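# Tuck a box end flap's tabs into the floor slots

## Task

Fold the top flap of the box's upright end wall over and press both of its tabs all the way down into the slots in the box floor. At the end that end wall and both long walls must stand upright, the corner flaps at that end must be tucked inside, and the box must rest on its base. Nothing may count on the robot still holding it in place.

## Robot and tools

Robot: two 6-joint arms with parallel grippers, named left_arm and right_arm. The names say nothing about which side of a picture they appear on. Their bases in the scene frame: left_arm at (-0.008, +0.289, 0) m with quat_wxyz (+1.000, 0, 0, -0.015); right_arm at (-0.048, -0.342, 0) m with quat_wxyz (+1.000, 0, 0, +0.019).

Frame: a single scene frame is shared by both arms. Its origin lies on the table top midway between the arms, +x reaches out over the table, +z is up, and left_arm sits toward +y. For each gripper, the fingers extend along its own +z axis and close along its y axis. end_effector_position is the point between the finger pads, roughly 1 cm short of the tips. Reported hand positions can be slightly wrong, more so when an arm is stretched out. Moves often stop a centimetre or more from the commanded spot, usually below it.

Row layout, used by both execute_actions and move: exactly 16 plain numbers, always covering both arms even when only one moves. The first 8 are left_arm: x, y, z, qw, qx, qy, qz, opening. The last 8 are the same fields for right_arm. x, y, z are an absolute target position in metres in the scene frame. qw..qz are an absolute target orientation, scalar first. Opening runs from -1 (closed) to +1 (fully open, 0.094 m). Targets are poses, not offsets. A call is refused, sending nothing, if any target lies more than 0.6 m from that arm's last reported position along any of its gripper's axes. At each control step the controller also clips the command to within 70 mm and 16 degrees of the measured pose, and it favours position over orientation when it cannot achieve both. To hold an orientation steady, repeat the same quaternion you used before; do not copy the drifting one from the result. To keep an arm still, resend the exact pose from the last result taken before it stopped, plus the opening it should keep.

Tools:
- execute_actions {"actions": [...], "pictures": bool}. An empty list only reports the state. One action: {"rows": [[16 numbers], ...], "steps": n}, with up to 15 rows and up to 15 steps of 1/30 s each (15 by default). Each row is applied for one step, and the final row repeats if there are fewer rows than steps. One wait: {"steps": n} with n up to 300, counted from the previous result, so time spent replying uses some of them up. Once the action ends, an arm only continues to its last clipped pose, not to a far target; read the result and send what remains.
- move {"target": [16 numbers], "speed": m/s}. Each gripper travels in a straight line to its absolute target pose. Speed ranges from 0.002 to 0.5 (default 0.25), and turning is capped at twice that value in rad/s. Both paths finish at the same moment and last between 0.5 and 10 s; anything longer is cut off at 10 s. The opening is sent when the move starts. Paths do not avoid obstacles or the other arm. Faster moves strike harder, and a target set deeper past contact pushes harder.
- wait {"seconds": 0 to 10}: the scene runs on and nothing new is sent.
- zoom_image {"camera", "region": [x0, y0, x1, y1]}: a magnified crop of the latest image, in pixels with the origin at the top left, no larger than 504x504. Cameras: cam_head_left, cam_head_right, cam_high, cam_low, cam_left_wrist, cam_right_wrist, all 504x504.
- read_manual {"section": "licences"}: licence text only.
- finished_scene {"scene": n}: ends and grades the current scene and cannot be reversed. Replying with no tool call also ends the run.

Results: the state line `left_arm: ...` | `right_arm: ...` gives each gripper's position and quat_wxyz. grip_measured is the measured finger opening on the command scale, accurate to about 1 mm. Joint positions end with the opening in metres. Joint torques are also listed and contain offsets and noise. HELD marks steps on which the clearance check withheld a row or part of one. "pose unreachable" names the arm whose command was changed or blocked. "Hand target" shows the pose the controller is currently steering toward. A move adds a "move:" line with the ending (done, off_target, moving, held, fault) and the limits applied (paced means the sent pose was clipped; held means some steps were blocked, and the arm may then surge past the set speed), plus each gripper's distance from its target. FAULT and MOTOR HOT lines warn of stops.

Joint ranges (rad): waist -2.618 to 3.054, shoulder 0 to 3.142, elbow 0 to 3.142, wrist pitch -1.571 to 1.571, wrist yaw -1.571 to 1.571, wrist roll -2.094 to 2.094. Elbows cannot straighten fully.

Gripping: to hold a part, command an opening below grip_measured, about 0.03 below for a firm hold and less for a lighter one. Pads push with roughly 50 to 62 N, less on thin parts. Objects may now and then be tugged or nudged by outside forces.

Avoid: knocking anything off the table, letting the arms collide or press on each other, dropping or slamming things, and shoving hard. Holding loads for a long time heats the motors: at 90 °C an arm halts for 10 s, and at 100 °C it goes limp and falls. The simulation keeps running while you reply, so an arm left pushing against the box goes on pushing.

Each tool is called after ">>>" as name(argument=value, ...), one argument or row to a line, values as JSON.

## Session

>>> execute_actions(
  actions=[],
)

Scene clock: 0.00 s of 4500.00 s.
left_arm: end_effector_position=(+0.3772, +0.2743, +0.4091) grip_measured=-0.400 end_effector_quat_wxyz=(+0.710, +0.016, +0.704, -0.016) | right_arm: end_effector_position=(+0.3363, -0.3297, +0.4109) grip_measured=+1.000 end_effector_quat_wxyz=(+0.709, -0.017, +0.705, +0.005)
Joint positions: left_arm=[-0.008  1.063  1.054  0.017  0.006  0.     0.028] | right_arm=[-0.009  1.06   1.062  0.005 -0.002 -0.016  0.094]
Joint velocities: left_arm=[-0.017 -0.022 -0.017 -0.051  0.051  0.007 -0.   ] | right_arm=[-0.002  0.007 -0.027 -0.007  0.037 -0.007  0.   ]
Joint torques (N m, as the arm reports them, + toward a larger angle): no reading
Hand target (left_arm): +0.375, +0.274, +0.410; +0.709, +0.015, +0.705, -0.016
Hand target (right_arm): +0.333, -0.330, +0.418; +0.715, -0.016, +0.699, +0.006

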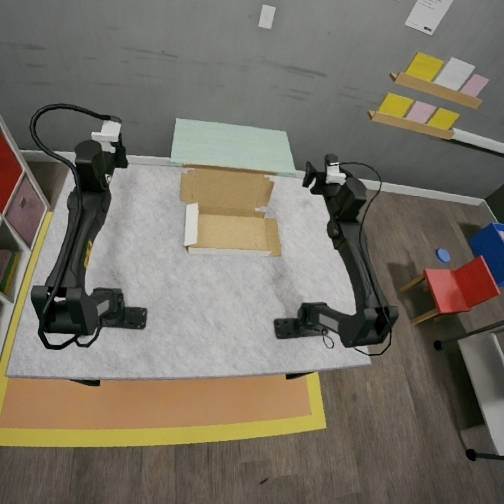

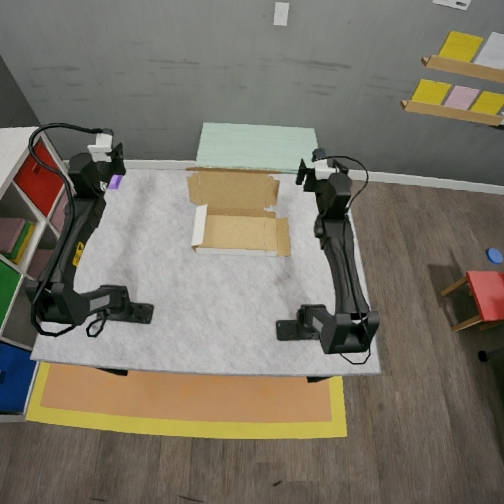

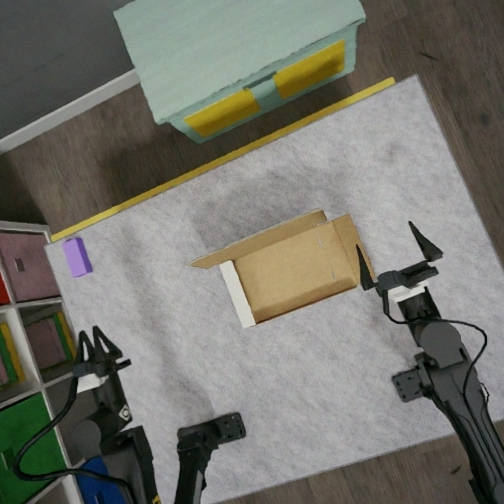

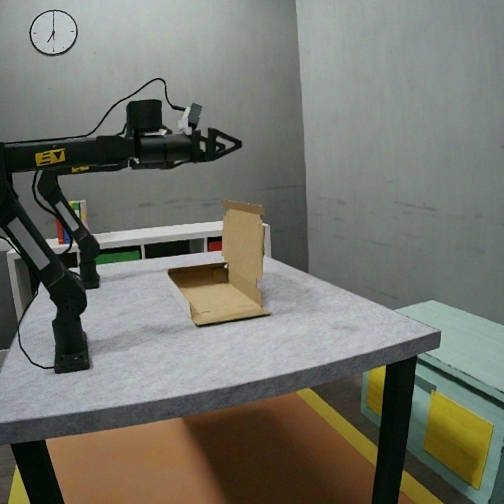

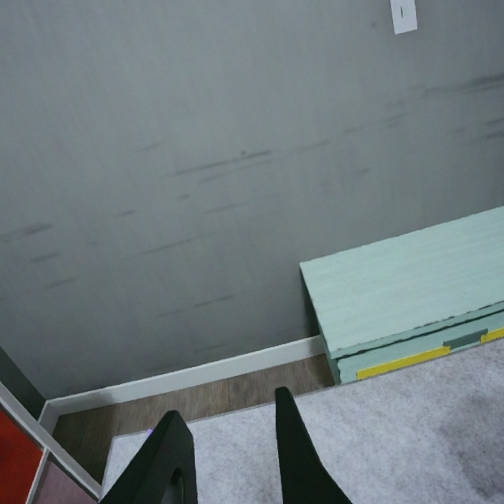

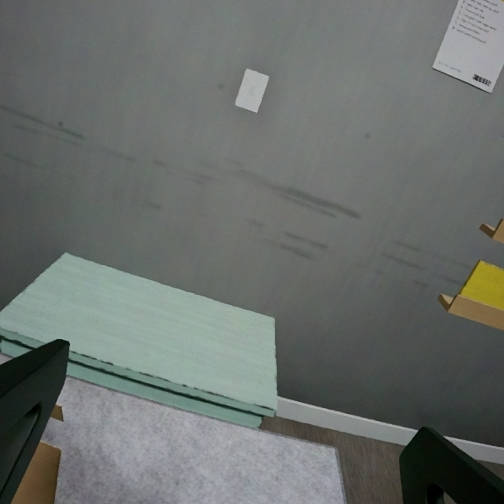

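>>> zoom_image(
  camera="cam_high",
  region=[170,180,400,350],
)

>>> zoom_image(
  camera="cam_head_right",
  region=[170,155,310,270],
)

>>> zoom_image(
  camera="cam_low",
  region=[150,190,290,340],
)

>>> move(
  target=[0.2,0.28,0.35,0.5,0,0.866,0,-1,0.3,-0.15,0.35,0,0,1,0,1],
)

Region (170, 180, 400, 350) of cam_high's 504x504 image, scaled by 2.191, with more detail than that image has; it fills the top 373 rows of this view, and the rest is white.

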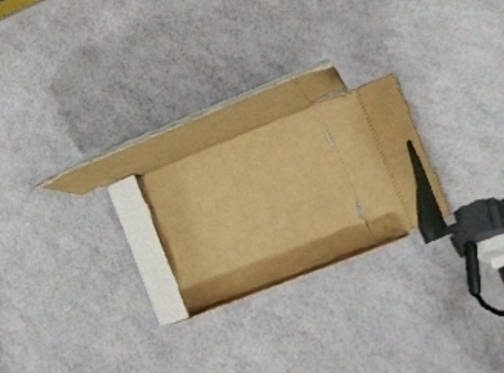

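Region (170, 155, 310, 270) of cam_head_right's 504x504 image, scaled by 3.600, with more detail than that image has; it fills the top 414 rows of this view, and the rest is white.

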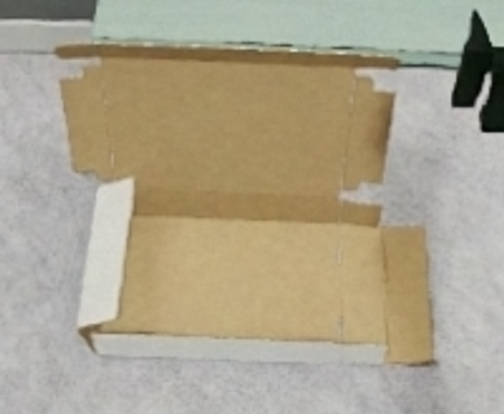

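Region (150, 190, 290, 340) of cam_low's 504x504 image, scaled by 3.360, with more detail than that image has; it fills the left 470 columns of this view, and the rest is white.

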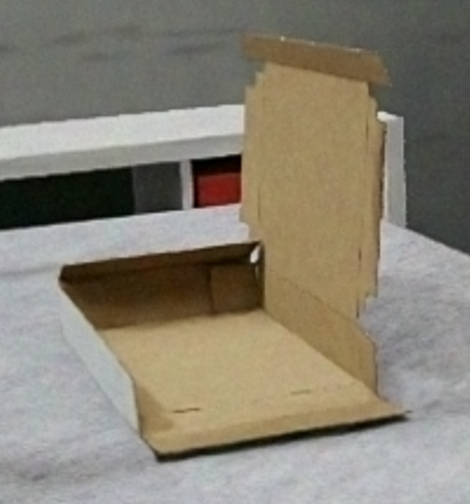

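Scene clock: 10.67 s of 4500.00 s.
left_arm: end_effector_position=(+0.2103, +0.2793, +0.3436) grip_measured=-0.998 end_effector_quat_wxyz=(+0.493, +0.003, +0.870, -0.001) | right_arm: end_effector_position=(+0.3004, -0.1458, +0.3406) grip_measured=+1.000 end_effector_quat_wxyz=(+0.246, -0.024, +0.961, +0.125)
Joint positions: left_arm=[-0.118  0.739  1.267 -1.073 -0.121 -0.072  0.   ] | right_arm=[ 0.477  1.839  2.382 -1.556  0.011  0.463  0.094]
Joint velocities: left_arm=[ 0.017  0.002  0.007 -0.11  -0.022  0.022 -0.001] | right_arm=[-0.037 -0.007 -0.007 -0.022 -0.081 -0.022  0.   ]
Joint torques (N m, as the arm reports them, + toward a larger angle): left_arm=[-0.73  0.18  8.99  1.51 -0.15 -0.06] | right_arm=[-0.96 -7.57  9.6   0.95 -0.12  0.04]
Hand target (left_arm): +0.201, +0.281, +0.351; +0.500, -0.001, +0.866, -0.002
Hand target (right_arm): +0.302, -0.148, +0.346; +0.249, -0.016, +0.959, +0.133
Off the commanded pose (left_arm): 0.012 m, 1 deg.
Off the commanded pose (right_arm): 0.010 m, 32 deg; orientation clipped at the last step of the last action.
joint sent to its limit (right arm) — the command would take joint 4 (wrist pitch) past its lower limit, so that joint was sent only as far as its limit.
After step 90, 3.53 s passed at rest.
move: off_target (left_arm, right_arm); limits=paced

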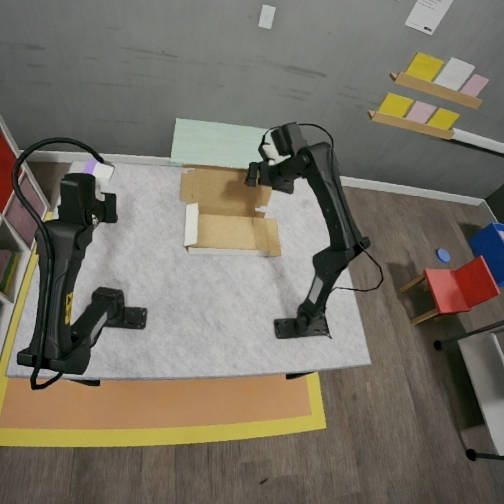

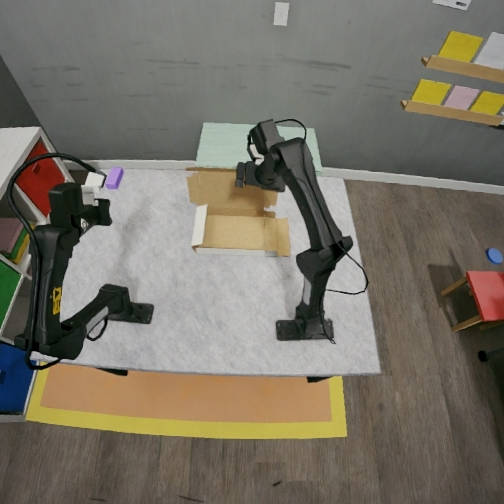

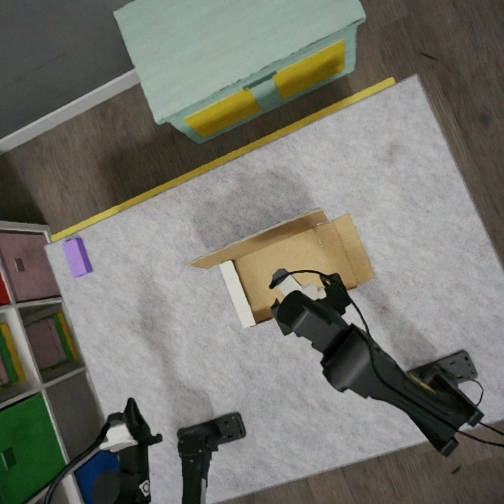

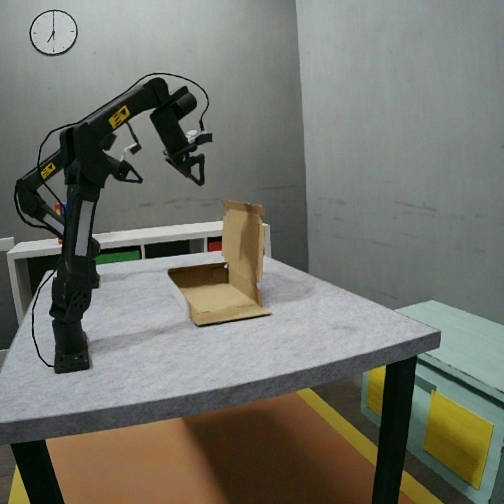

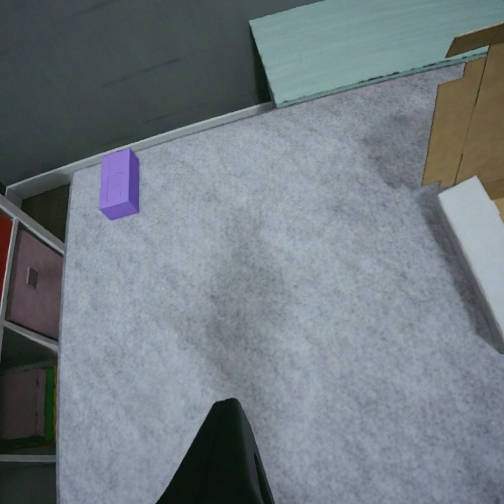

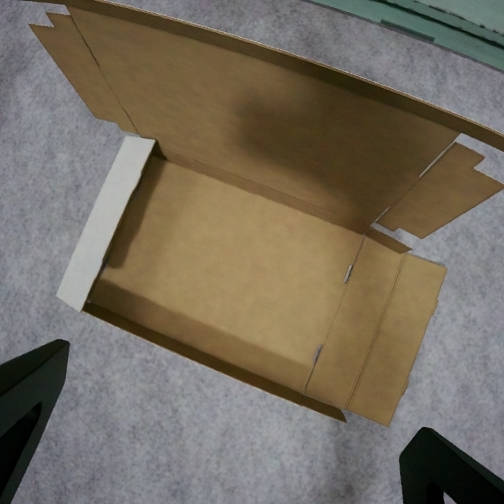

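>>> move(
  target=[0.27,0.13,0.28,0.17,0,0.985,0,-1,0.2,-0.33,0.3,0.3,0,0.954,0,1],
)

Scene clock: 20.37 s of 4500.00 s.
left_arm: end_effector_position=(+0.2718, +0.1276, +0.2674) grip_measured=-0.998 end_effector_quat_wxyz=(+0.176, +0.001, +0.984, -0.003) | right_arm: end_effector_position=(+0.2008, -0.3298, +0.3027) grip_measured=+1.000 end_effector_quat_wxyz=(+0.293, +0.000, +0.956, -0.005)
Joint positions: left_arm=[-0.608  1.603  1.856 -1.531 -0.203 -0.605  0.   ] | right_arm=[ 0.05   1.134  1.535 -1.38   0.059  0.071  0.094]
Joint velocities: left_arm=[ 0.002  0.012 -0.007 -0.051  0.022  0.007 -0.001] | right_arm=[ 0.002  0.002  0.007 -0.022 -0.037  0.022  0.   ]
Joint torques (N m, as the arm reports them, + toward a larger angle): left_arm=[-0.58 -6.5   9.56  0.68 -0.15 -0.08] | right_arm=[-1.03 -2.97  5.51  1.22 -0.12 -0.12]
Hand target (left_arm): +0.269, +0.126, +0.275; +0.178, -0.001, +0.984, -0.009
Hand target (right_arm): +0.199, -0.331, +0.303; +0.299, -0.000, +0.954, -0.002
Off the commanded pose (left_arm): 0.013 m, 1 deg.
Off the commanded pose (right_arm): 0.003 m, 1 deg.
joint sent to its limit (left arm) — the command would take joint 4 (wrist pitch) past its lower limit, so that joint was sent only as far as its limit.
After step 90, 4.70 s passed at rest.
move: off_target (left_arm)

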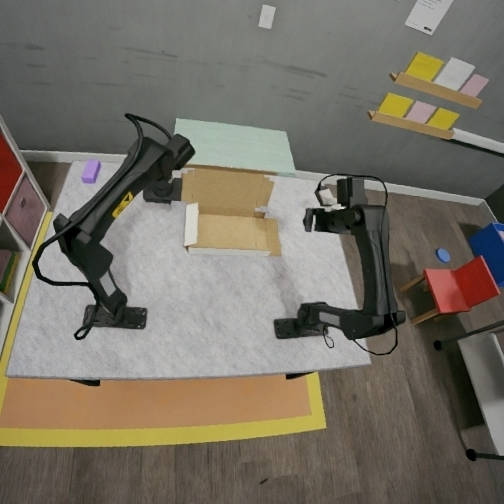

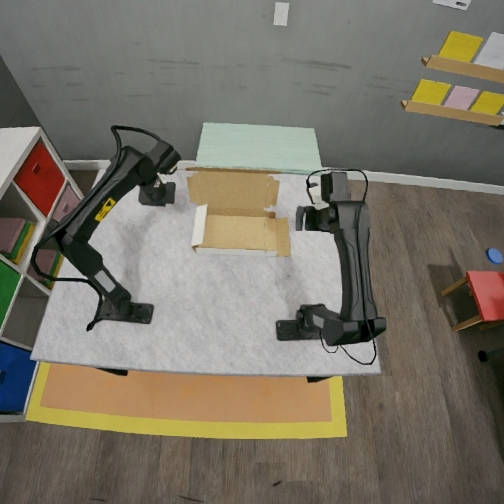

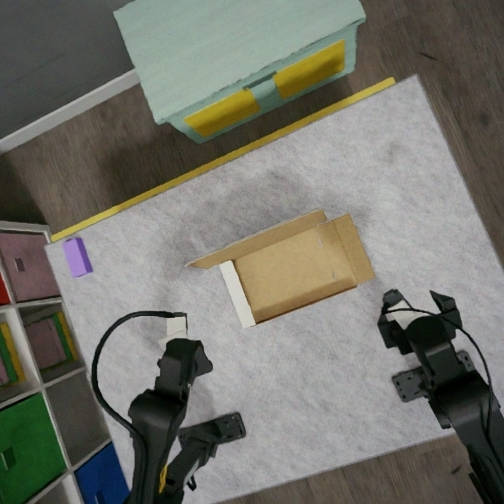

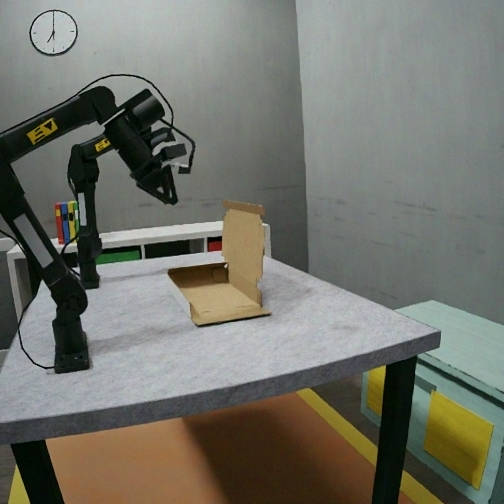

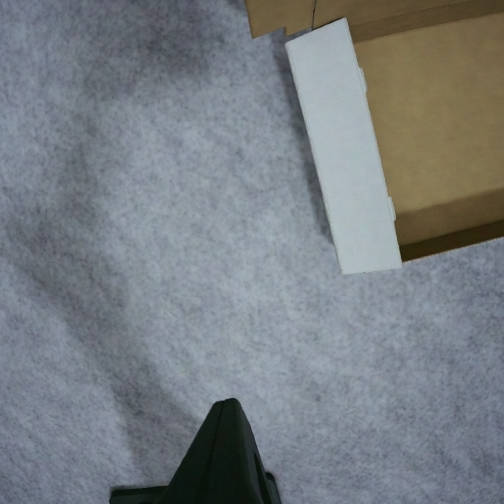

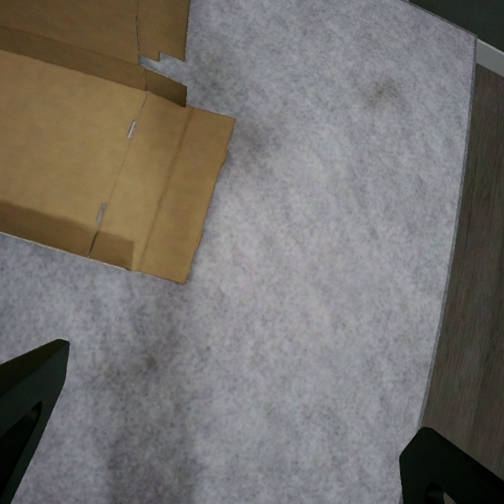

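>>> move(
  target=[0.28,0.09,0.15,0,0,1,0,-1,0.2,-0.33,0.3,0.3,0,0.954,0,1],
)

Scene clock: 25.27 s of 4500.00 s.
left_arm: end_effector_position=(+0.2772, +0.0909, +0.1511) grip_measured=-0.998 end_effector_quat_wxyz=(-0.000, +0.004, +1.000, +0.006) | right_arm: end_effector_position=(+0.2028, -0.3289, +0.2989) grip_measured=+1.000 end_effector_quat_wxyz=(+0.292, -0.001, +0.957, -0.004)
Joint positions: left_arm=[-0.585  1.874  1.749 -1.453 -0.01  -0.606  0.   ] | right_arm=[ 0.05   1.134  1.518 -1.365  0.055  0.069  0.094]
Joint velocities: left_arm=[ 0.007 -0.027  0.012 -0.066 -0.007  0.007  0.001] | right_arm=[-0.017  0.007 -0.002 -0.037 -0.051  0.051  0.   ]
Joint torques (N m, as the arm reports them, + toward a larger angle): left_arm=[ 0.65 -9.5   5.87  0.51  0.09  0.03] | right_arm=[-0.91 -3.42  5.68  1.22 -0.11 -0.07]
Hand target (left_arm): +0.279, +0.091, +0.148; -0.000, -0.001, +1.000, +0.000
Hand target (right_arm): +0.200, -0.330, +0.300; +0.300, +0.000, +0.954, -0.000
Off the commanded pose (left_arm): 0.003 m, 1 deg.
Off the commanded pose (right_arm): 0.003 m, 1 deg.
After step 90, 0.70 s passed at rest.
move: done

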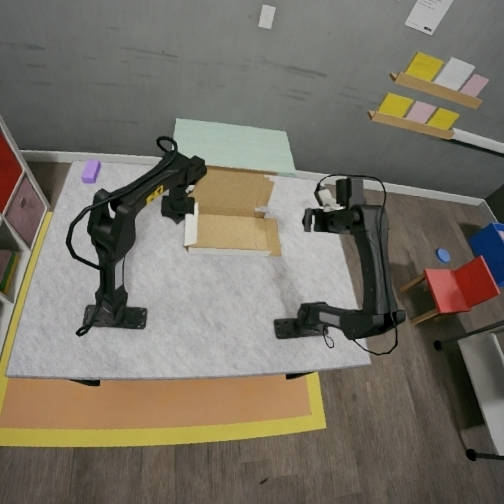

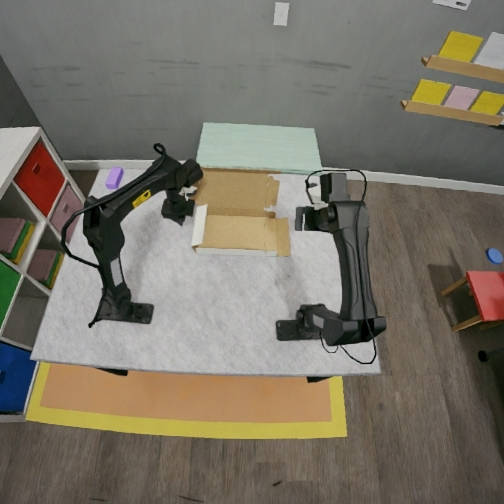

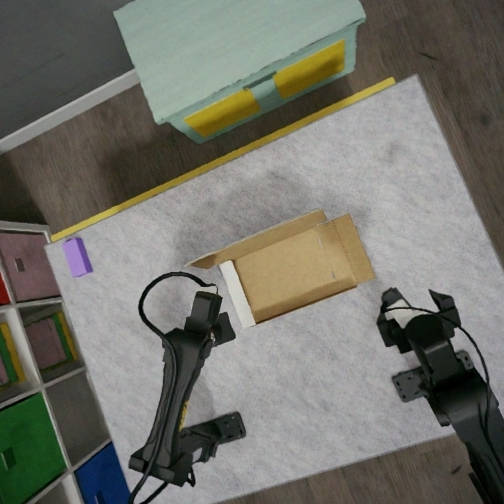

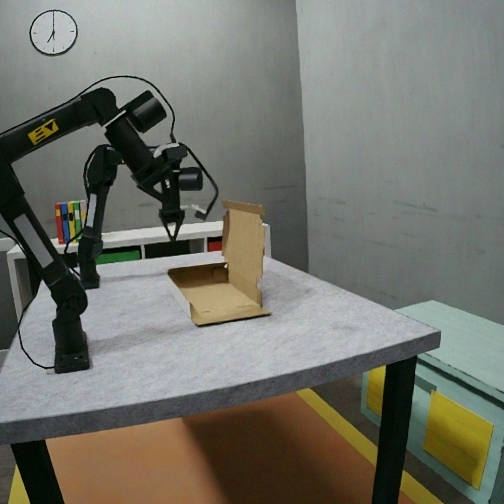

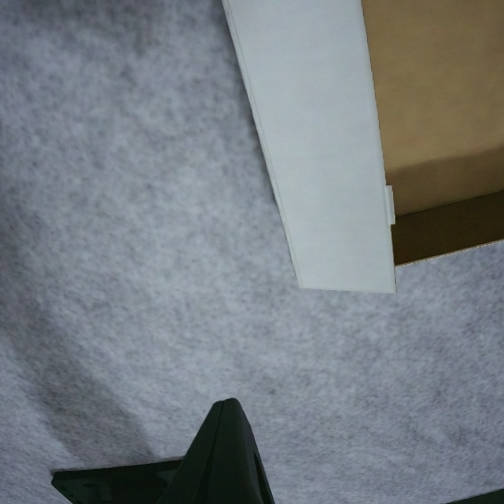

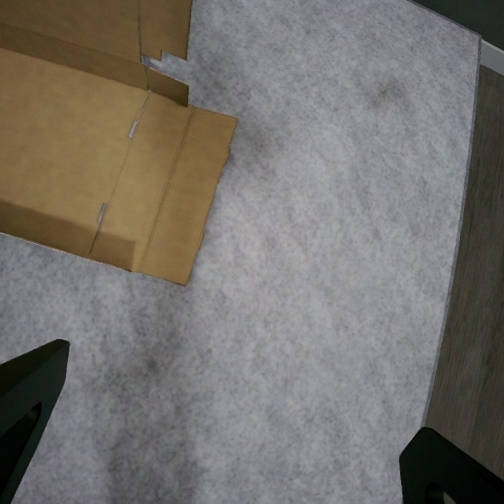

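>>> move(
  target=[0.35,0.05,0.15,0,0.76,0.65,0,0,0.2,-0.33,0.3,0.3,0,0.954,0,-1],
)

Scene clock: 35.37 s of 4500.00 s.
left_arm: end_effector_position=(+0.3486, +0.0482, +0.1485) grip_measured=-0.002 end_effector_quat_wxyz=(+0.024, +0.758, +0.651, +0.011) | right_arm: end_effector_position=(+0.2029, -0.3289, +0.2990) grip_measured=-0.981 end_effector_quat_wxyz=(+0.292, -0.001, +0.956, -0.003)
Joint positions: left_arm=[-0.57   2.192  2.206 -1.532 -0.008  1.123  0.047] | right_arm=[ 0.05   1.134  1.518 -1.364  0.055  0.069  0.001]
Joint velocities: left_arm=[-0.002 -0.007 -0.007 -0.022  0.022  0.095  0.   ] | right_arm=[-0.007  0.002  0.007 -0.007 -0.066 -0.007  0.   ]
Joint torques (N m, as the arm reports them, + toward a larger angle): left_arm=[  0.55 -11.06   9.19   0.29   0.08   0.14] | right_arm=[-0.91 -3.41  5.68  1.21 -0.1  -0.08]
Hand target (left_arm): +0.349, +0.050, +0.149; +0.020, +0.760, +0.650, +0.006
Hand target (right_arm): +0.200, -0.330, +0.300; +0.300, +0.000, +0.954, -0.000
Off the commanded pose (left_arm): 0.003 m, 3 deg.
Off the commanded pose (right_arm): 0.003 m, 1 deg.
joint sent to its limit (left arm) — the command would take joint 4 (wrist pitch) past its lower limit, so that joint was sent only as far as its limit.
After step 90, 3.10 s passed at rest.
move: off_target (left_arm)

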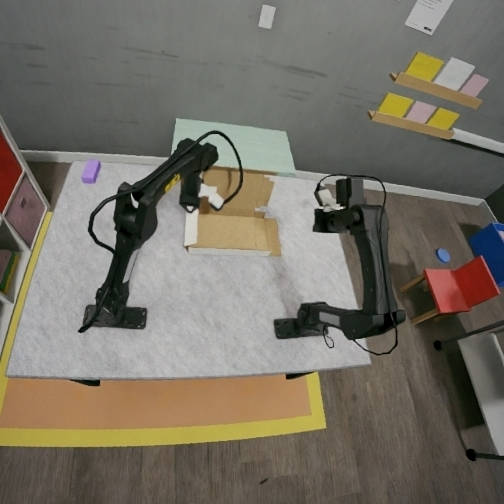

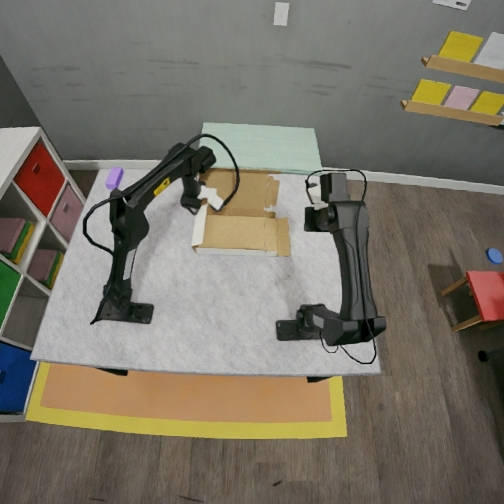

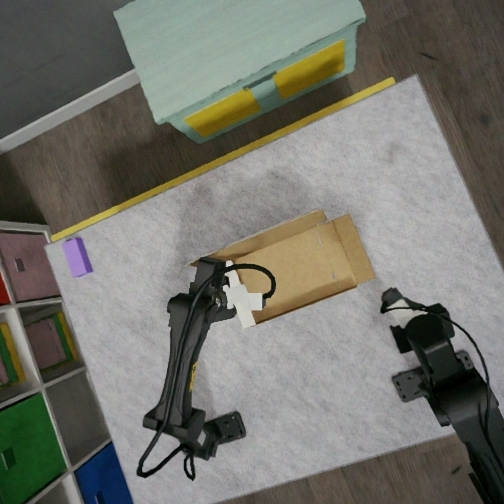

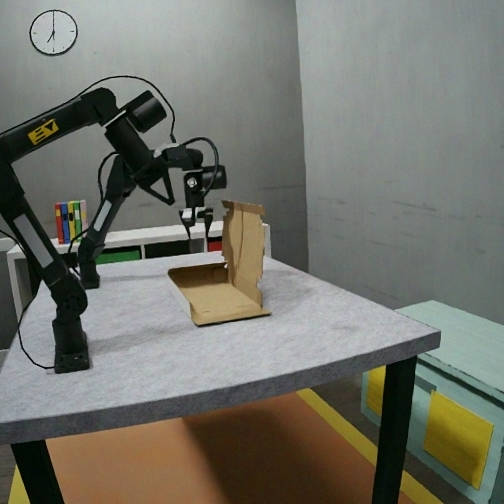

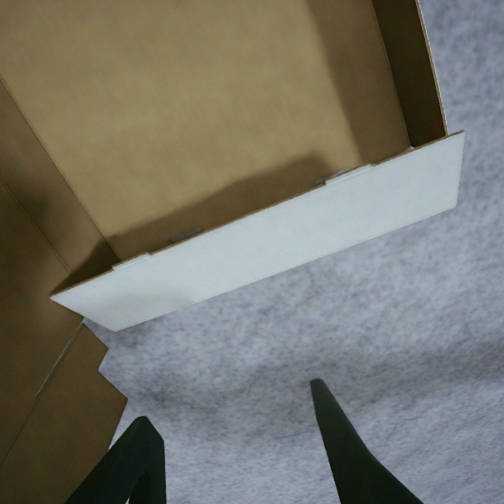

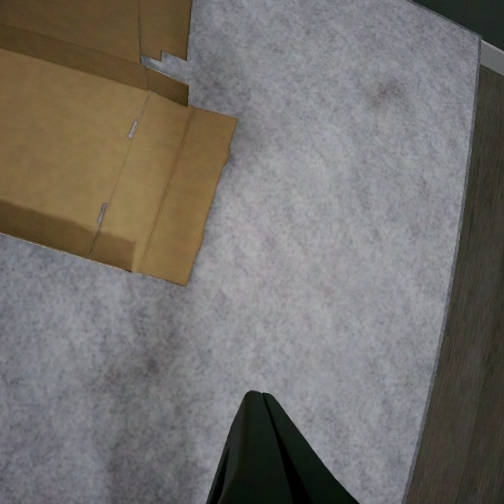

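>>> move(
  target=[0.34,0.04,0.10,0,0.643,0.766,0,0,0.2,-0.33,0.3,0.3,0,0.954,0,-1],
)

Scene clock: 45.23 s of 4500.00 s.
left_arm: end_effector_position=(+0.3425, +0.0436, +0.1096) grip_measured=-0.002 end_effector_quat_wxyz=(+0.007, +0.644, +0.765, +0.005) | right_arm: end_effector_position=(+0.2029, -0.3289, +0.2990) grip_measured=-0.981 end_effector_quat_wxyz=(+0.292, -0.001, +0.956, -0.003)
Joint positions: left_arm=[-0.587  2.192  2.05  -1.414 -0.008  0.784  0.047] | right_arm=[ 0.05   1.134  1.518 -1.364  0.055  0.069  0.001]
Joint velocities: left_arm=[-0.012 -0.017  0.002  0.007 -0.081 -0.037  0.   ] | right_arm=[-0.017 -0.002  0.007 -0.022  0.022 -0.022 -0.   ]
Joint torques (N m, as the arm reports them, + toward a larger angle): left_arm=[ -0.74 -11.45   5.26   0.5    0.06  -0.07] | right_arm=[-0.9  -3.41  5.68  1.2  -0.1  -0.08]
Hand target (left_arm): +0.339, +0.040, +0.100; -0.000, +0.643, +0.766, -0.000
Hand target (right_arm): +0.200, -0.330, +0.300; +0.300, +0.000, +0.954, -0.000
Off the commanded pose (left_arm): 0.011 m, 1 deg.
Off the commanded pose (right_arm): 0.003 m, 1 deg.
After step 90, 5.63 s passed at rest.
move: off_target (left_arm)

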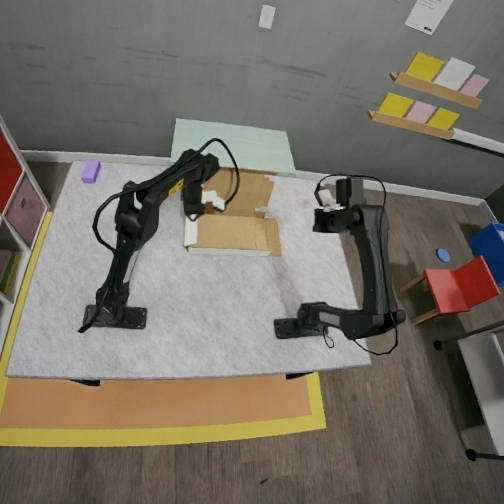

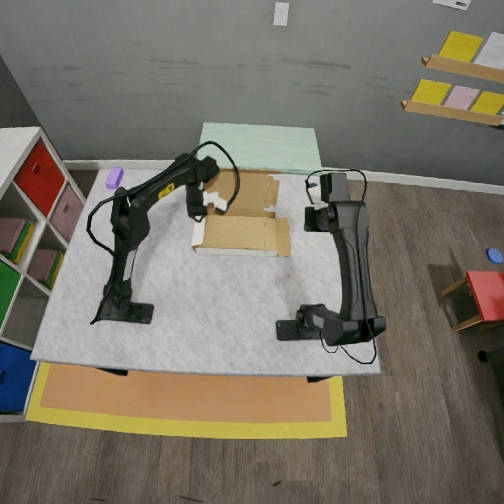

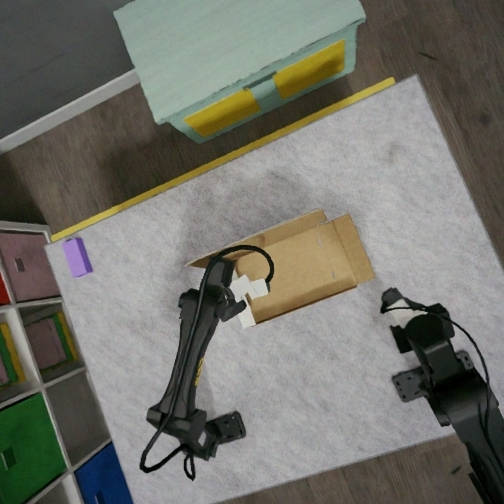

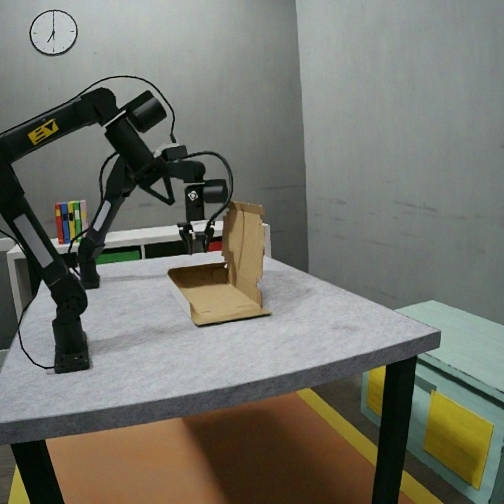

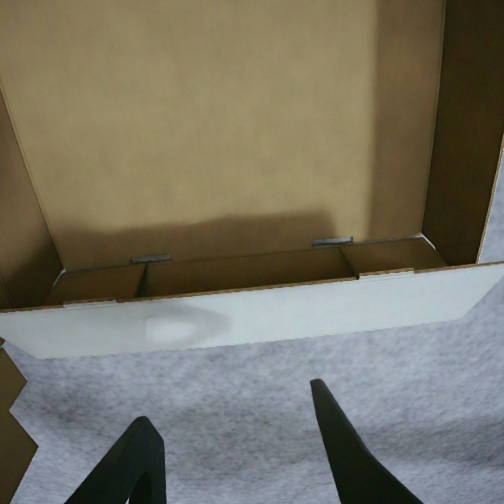

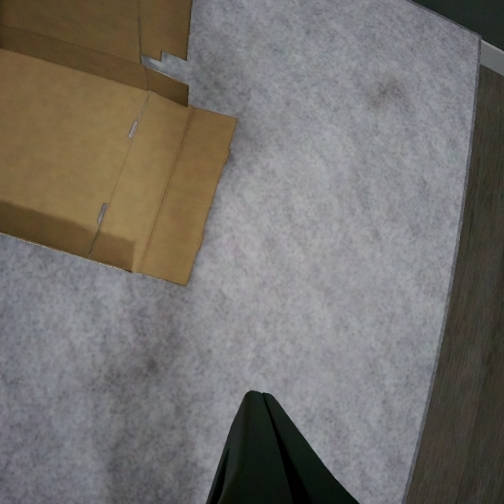

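>>> move(
  target=[0.342,0.0,0.10,0,0.625,0.78,0,0,0.2,-0.33,0.3,0.3,0,0.954,0,-1],
)

>>> zoom_image(
  camera="cam_low",
  region=[140,180,290,330],
)

>>> zoom_image(
  camera="cam_head_left",
  region=[160,170,290,270],
)

Scene clock: 52.60 s of 4500.00 s.
left_arm: end_effector_position=(+0.3420, -0.0001, +0.0980) grip_measured=-0.002 end_effector_quat_wxyz=(+0.005, +0.630, +0.777, +0.004) | right_arm: end_effector_position=(+0.2029, -0.3289, +0.2990) grip_measured=-0.981 end_effector_quat_wxyz=(+0.292, -0.001, +0.956, -0.003)
Joint positions: left_arm=[-0.666  2.334  2.241 -1.468 -0.008  0.668  0.047] | right_arm=[ 0.05   1.134  1.518 -1.364  0.055  0.069  0.001]
Joint velocities: left_arm=[ 0.002 -0.002  0.007 -0.037 -0.037 -0.007 -0.001] | right_arm=[-0.032  0.002 -0.007 -0.022  0.081 -0.095  0.   ]
Joint torques (N m, as the arm reports them, + toward a larger angle): left_arm=[  0.1  -12.46   9.44   0.2    0.08  -0.01] | right_arm=[-0.91 -3.41  5.69  1.2  -0.1  -0.08]
Hand target (left_arm): +0.341, -0.000, +0.100; +0.000, +0.625, +0.780, -0.000
Hand target (right_arm): +0.200, -0.330, +0.300; +0.300, +0.000, +0.954, -0.000
Off the commanded pose (left_arm): 0.002 m, 1 deg.
Off the commanded pose (right_arm): 0.003 m, 1 deg.
After step 90, 3.40 s passed at rest.
move: done

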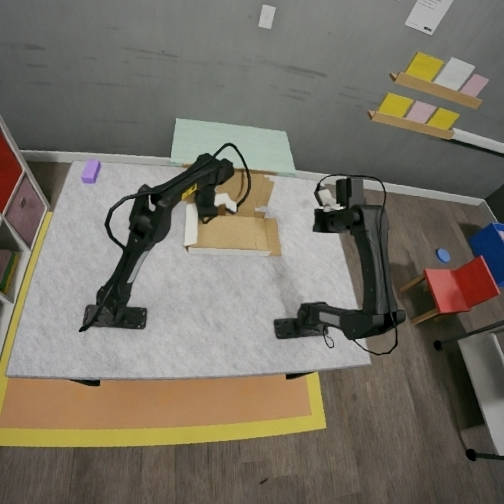

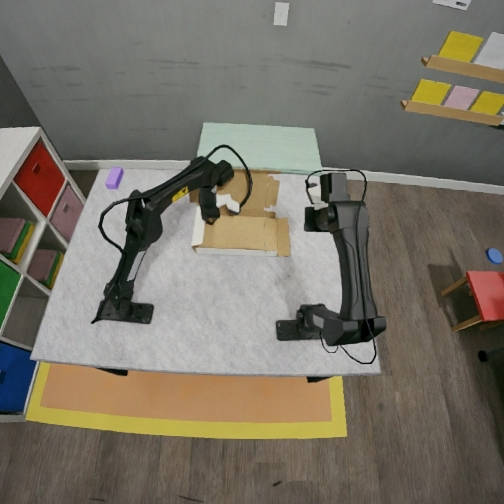

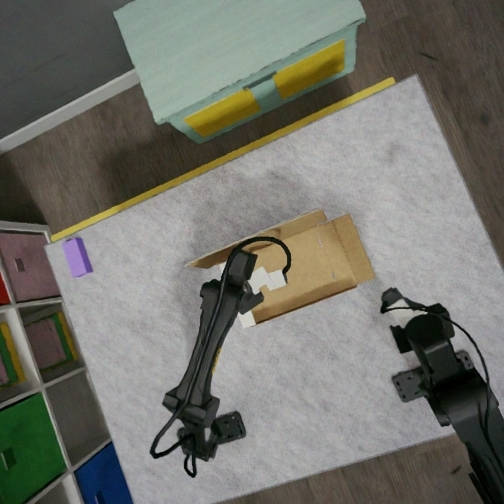

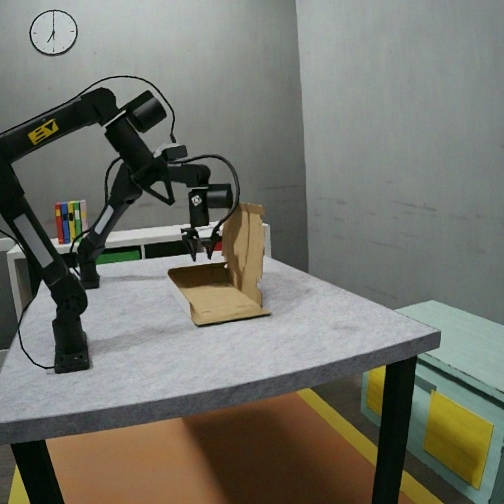

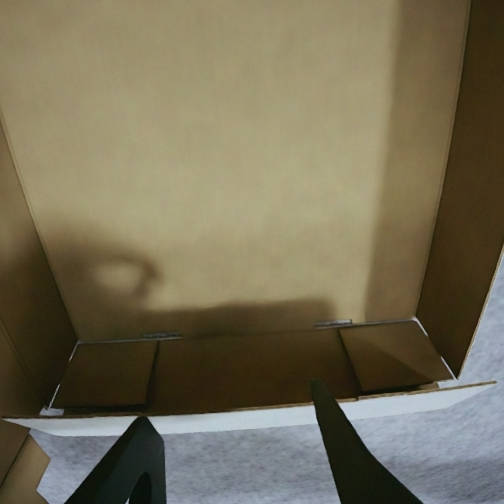

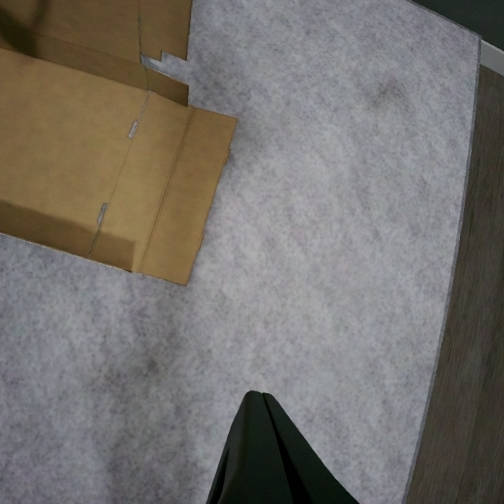

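Region (140, 180, 290, 330) of cam_low's 504x504 image, scaled by 3.360, with more detail than that image has.

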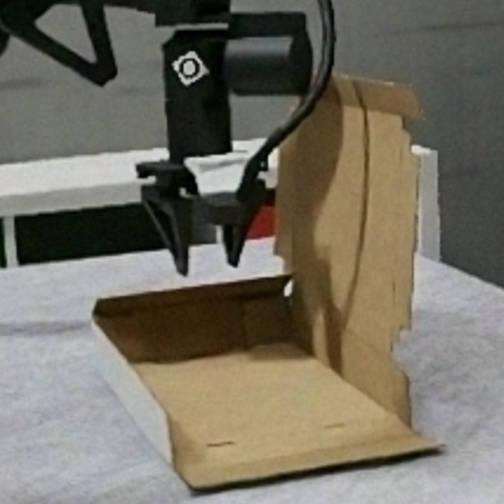

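Region (160, 170, 290, 270) of cam_head_left's 504x504 image, scaled by 3.877, with more detail than that image has; it fills the top 388 rows of this view, and the rest is white.

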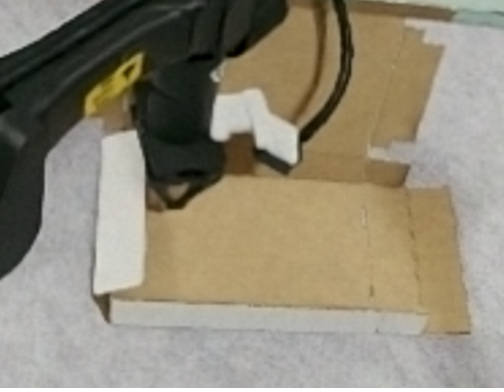

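>>> move(
  target=[0.338,0.028,0.085,0,0.625,0.78,0,0,0.2,-0.33,0.3,0.3,0,0.954,0,-1],
)

>>> zoom_image(
  camera="cam_low",
  region=[140,180,290,330],
)

>>> zoom_image(
  camera="cam_head_left",
  region=[160,170,290,270],
)

Scene clock: 59.90 s of 4500.00 s.
left_arm: end_effector_position=(+0.3390, +0.0287, +0.0847) grip_measured=-0.002 end_effector_quat_wxyz=(-0.006, +0.622, +0.783, +0.004) | right_arm: end_effector_position=(+0.2029, -0.3289, +0.2990) grip_measured=-0.981 end_effector_quat_wxyz=(+0.292, -0.001, +0.956, -0.003)
Joint positions: left_arm=[-0.62   2.246  2.039 -1.375 -0.008  0.694  0.047] | right_arm=[ 0.05   1.134  1.518 -1.364  0.055  0.069  0.001]
Joint velocities: left_arm=[-0.017  0.002 -0.022  0.007 -0.037 -0.081 -0.   ] | right_arm=[ 0.017 -0.002  0.002 -0.007 -0.051 -0.007  0.   ]
Joint torques (N m, as the arm reports them, + toward a larger angle): left_arm=[  0.02 -13.82   5.27   0.46   0.04   0.15] | right_arm=[-0.9  -3.41  5.68  1.2  -0.1  -0.08]
Hand target (left_arm): +0.338, +0.028, +0.085; -0.000, +0.625, +0.780, +0.000
Hand target (right_arm): +0.200, -0.330, +0.300; +0.300, +0.000, +0.954, -0.000
Off the commanded pose (left_arm): 0.001 m, 1 deg.
Off the commanded pose (right_arm): 0.003 m, 1 deg.
After step 90, 3.37 s passed at rest.
move: done

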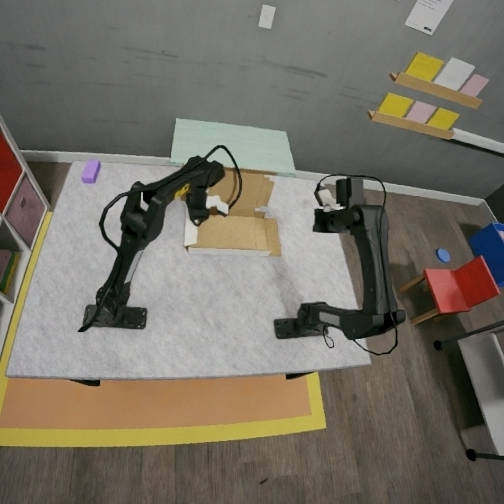

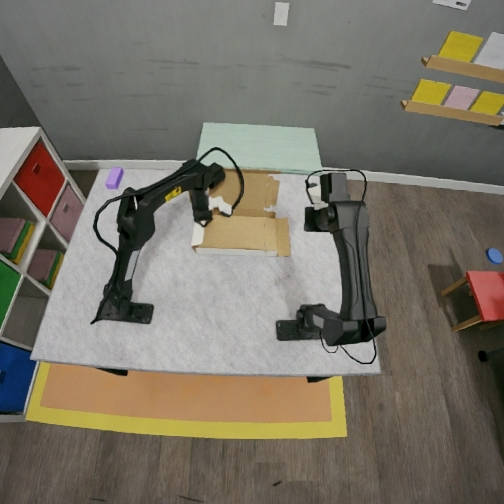

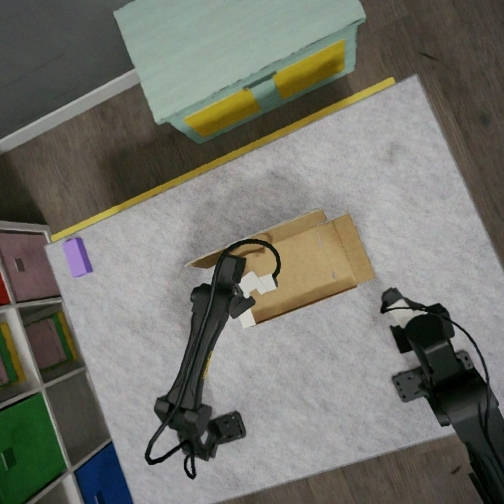

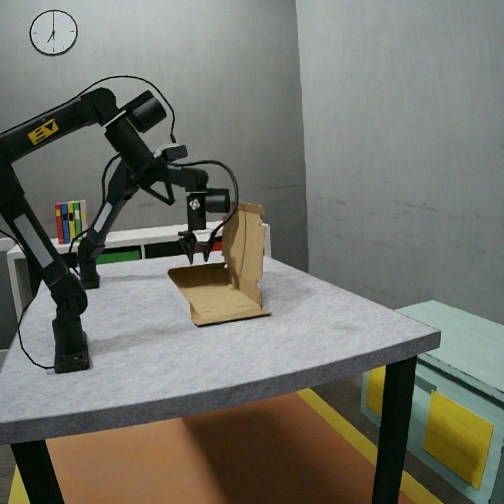

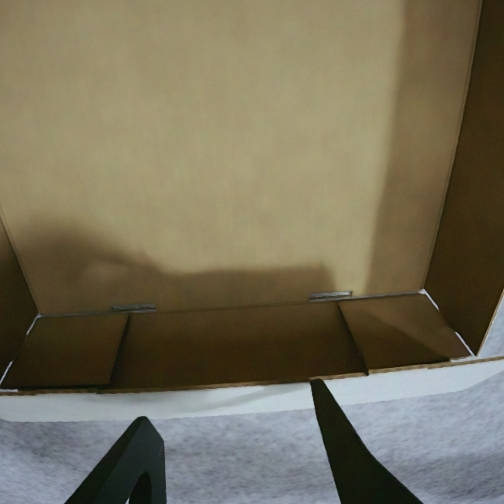

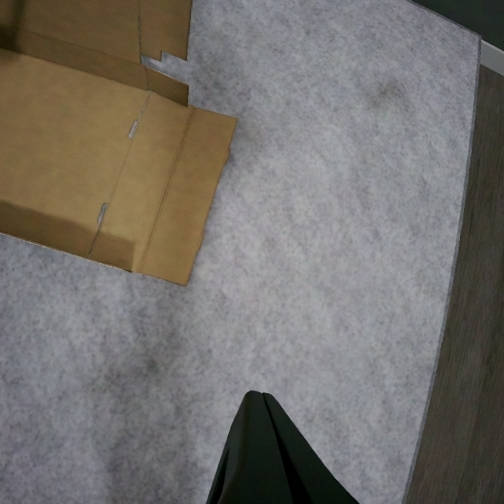

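Region (140, 180, 290, 330) of cam_low's 504x504 image, scaled by 3.360, with more detail than that image has.

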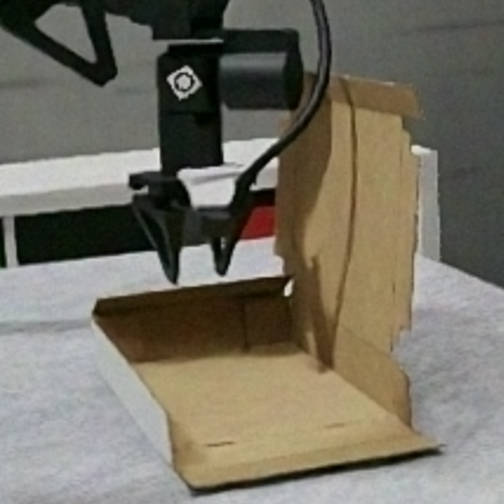

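Region (160, 170, 290, 270) of cam_head_left's 504x504 image, scaled by 3.877, with more detail than that image has; it fills the top 388 rows of this view, and the rest is white.

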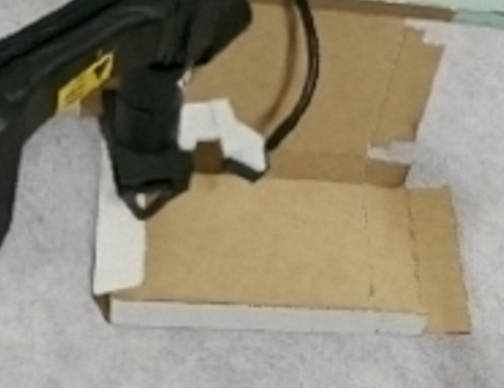

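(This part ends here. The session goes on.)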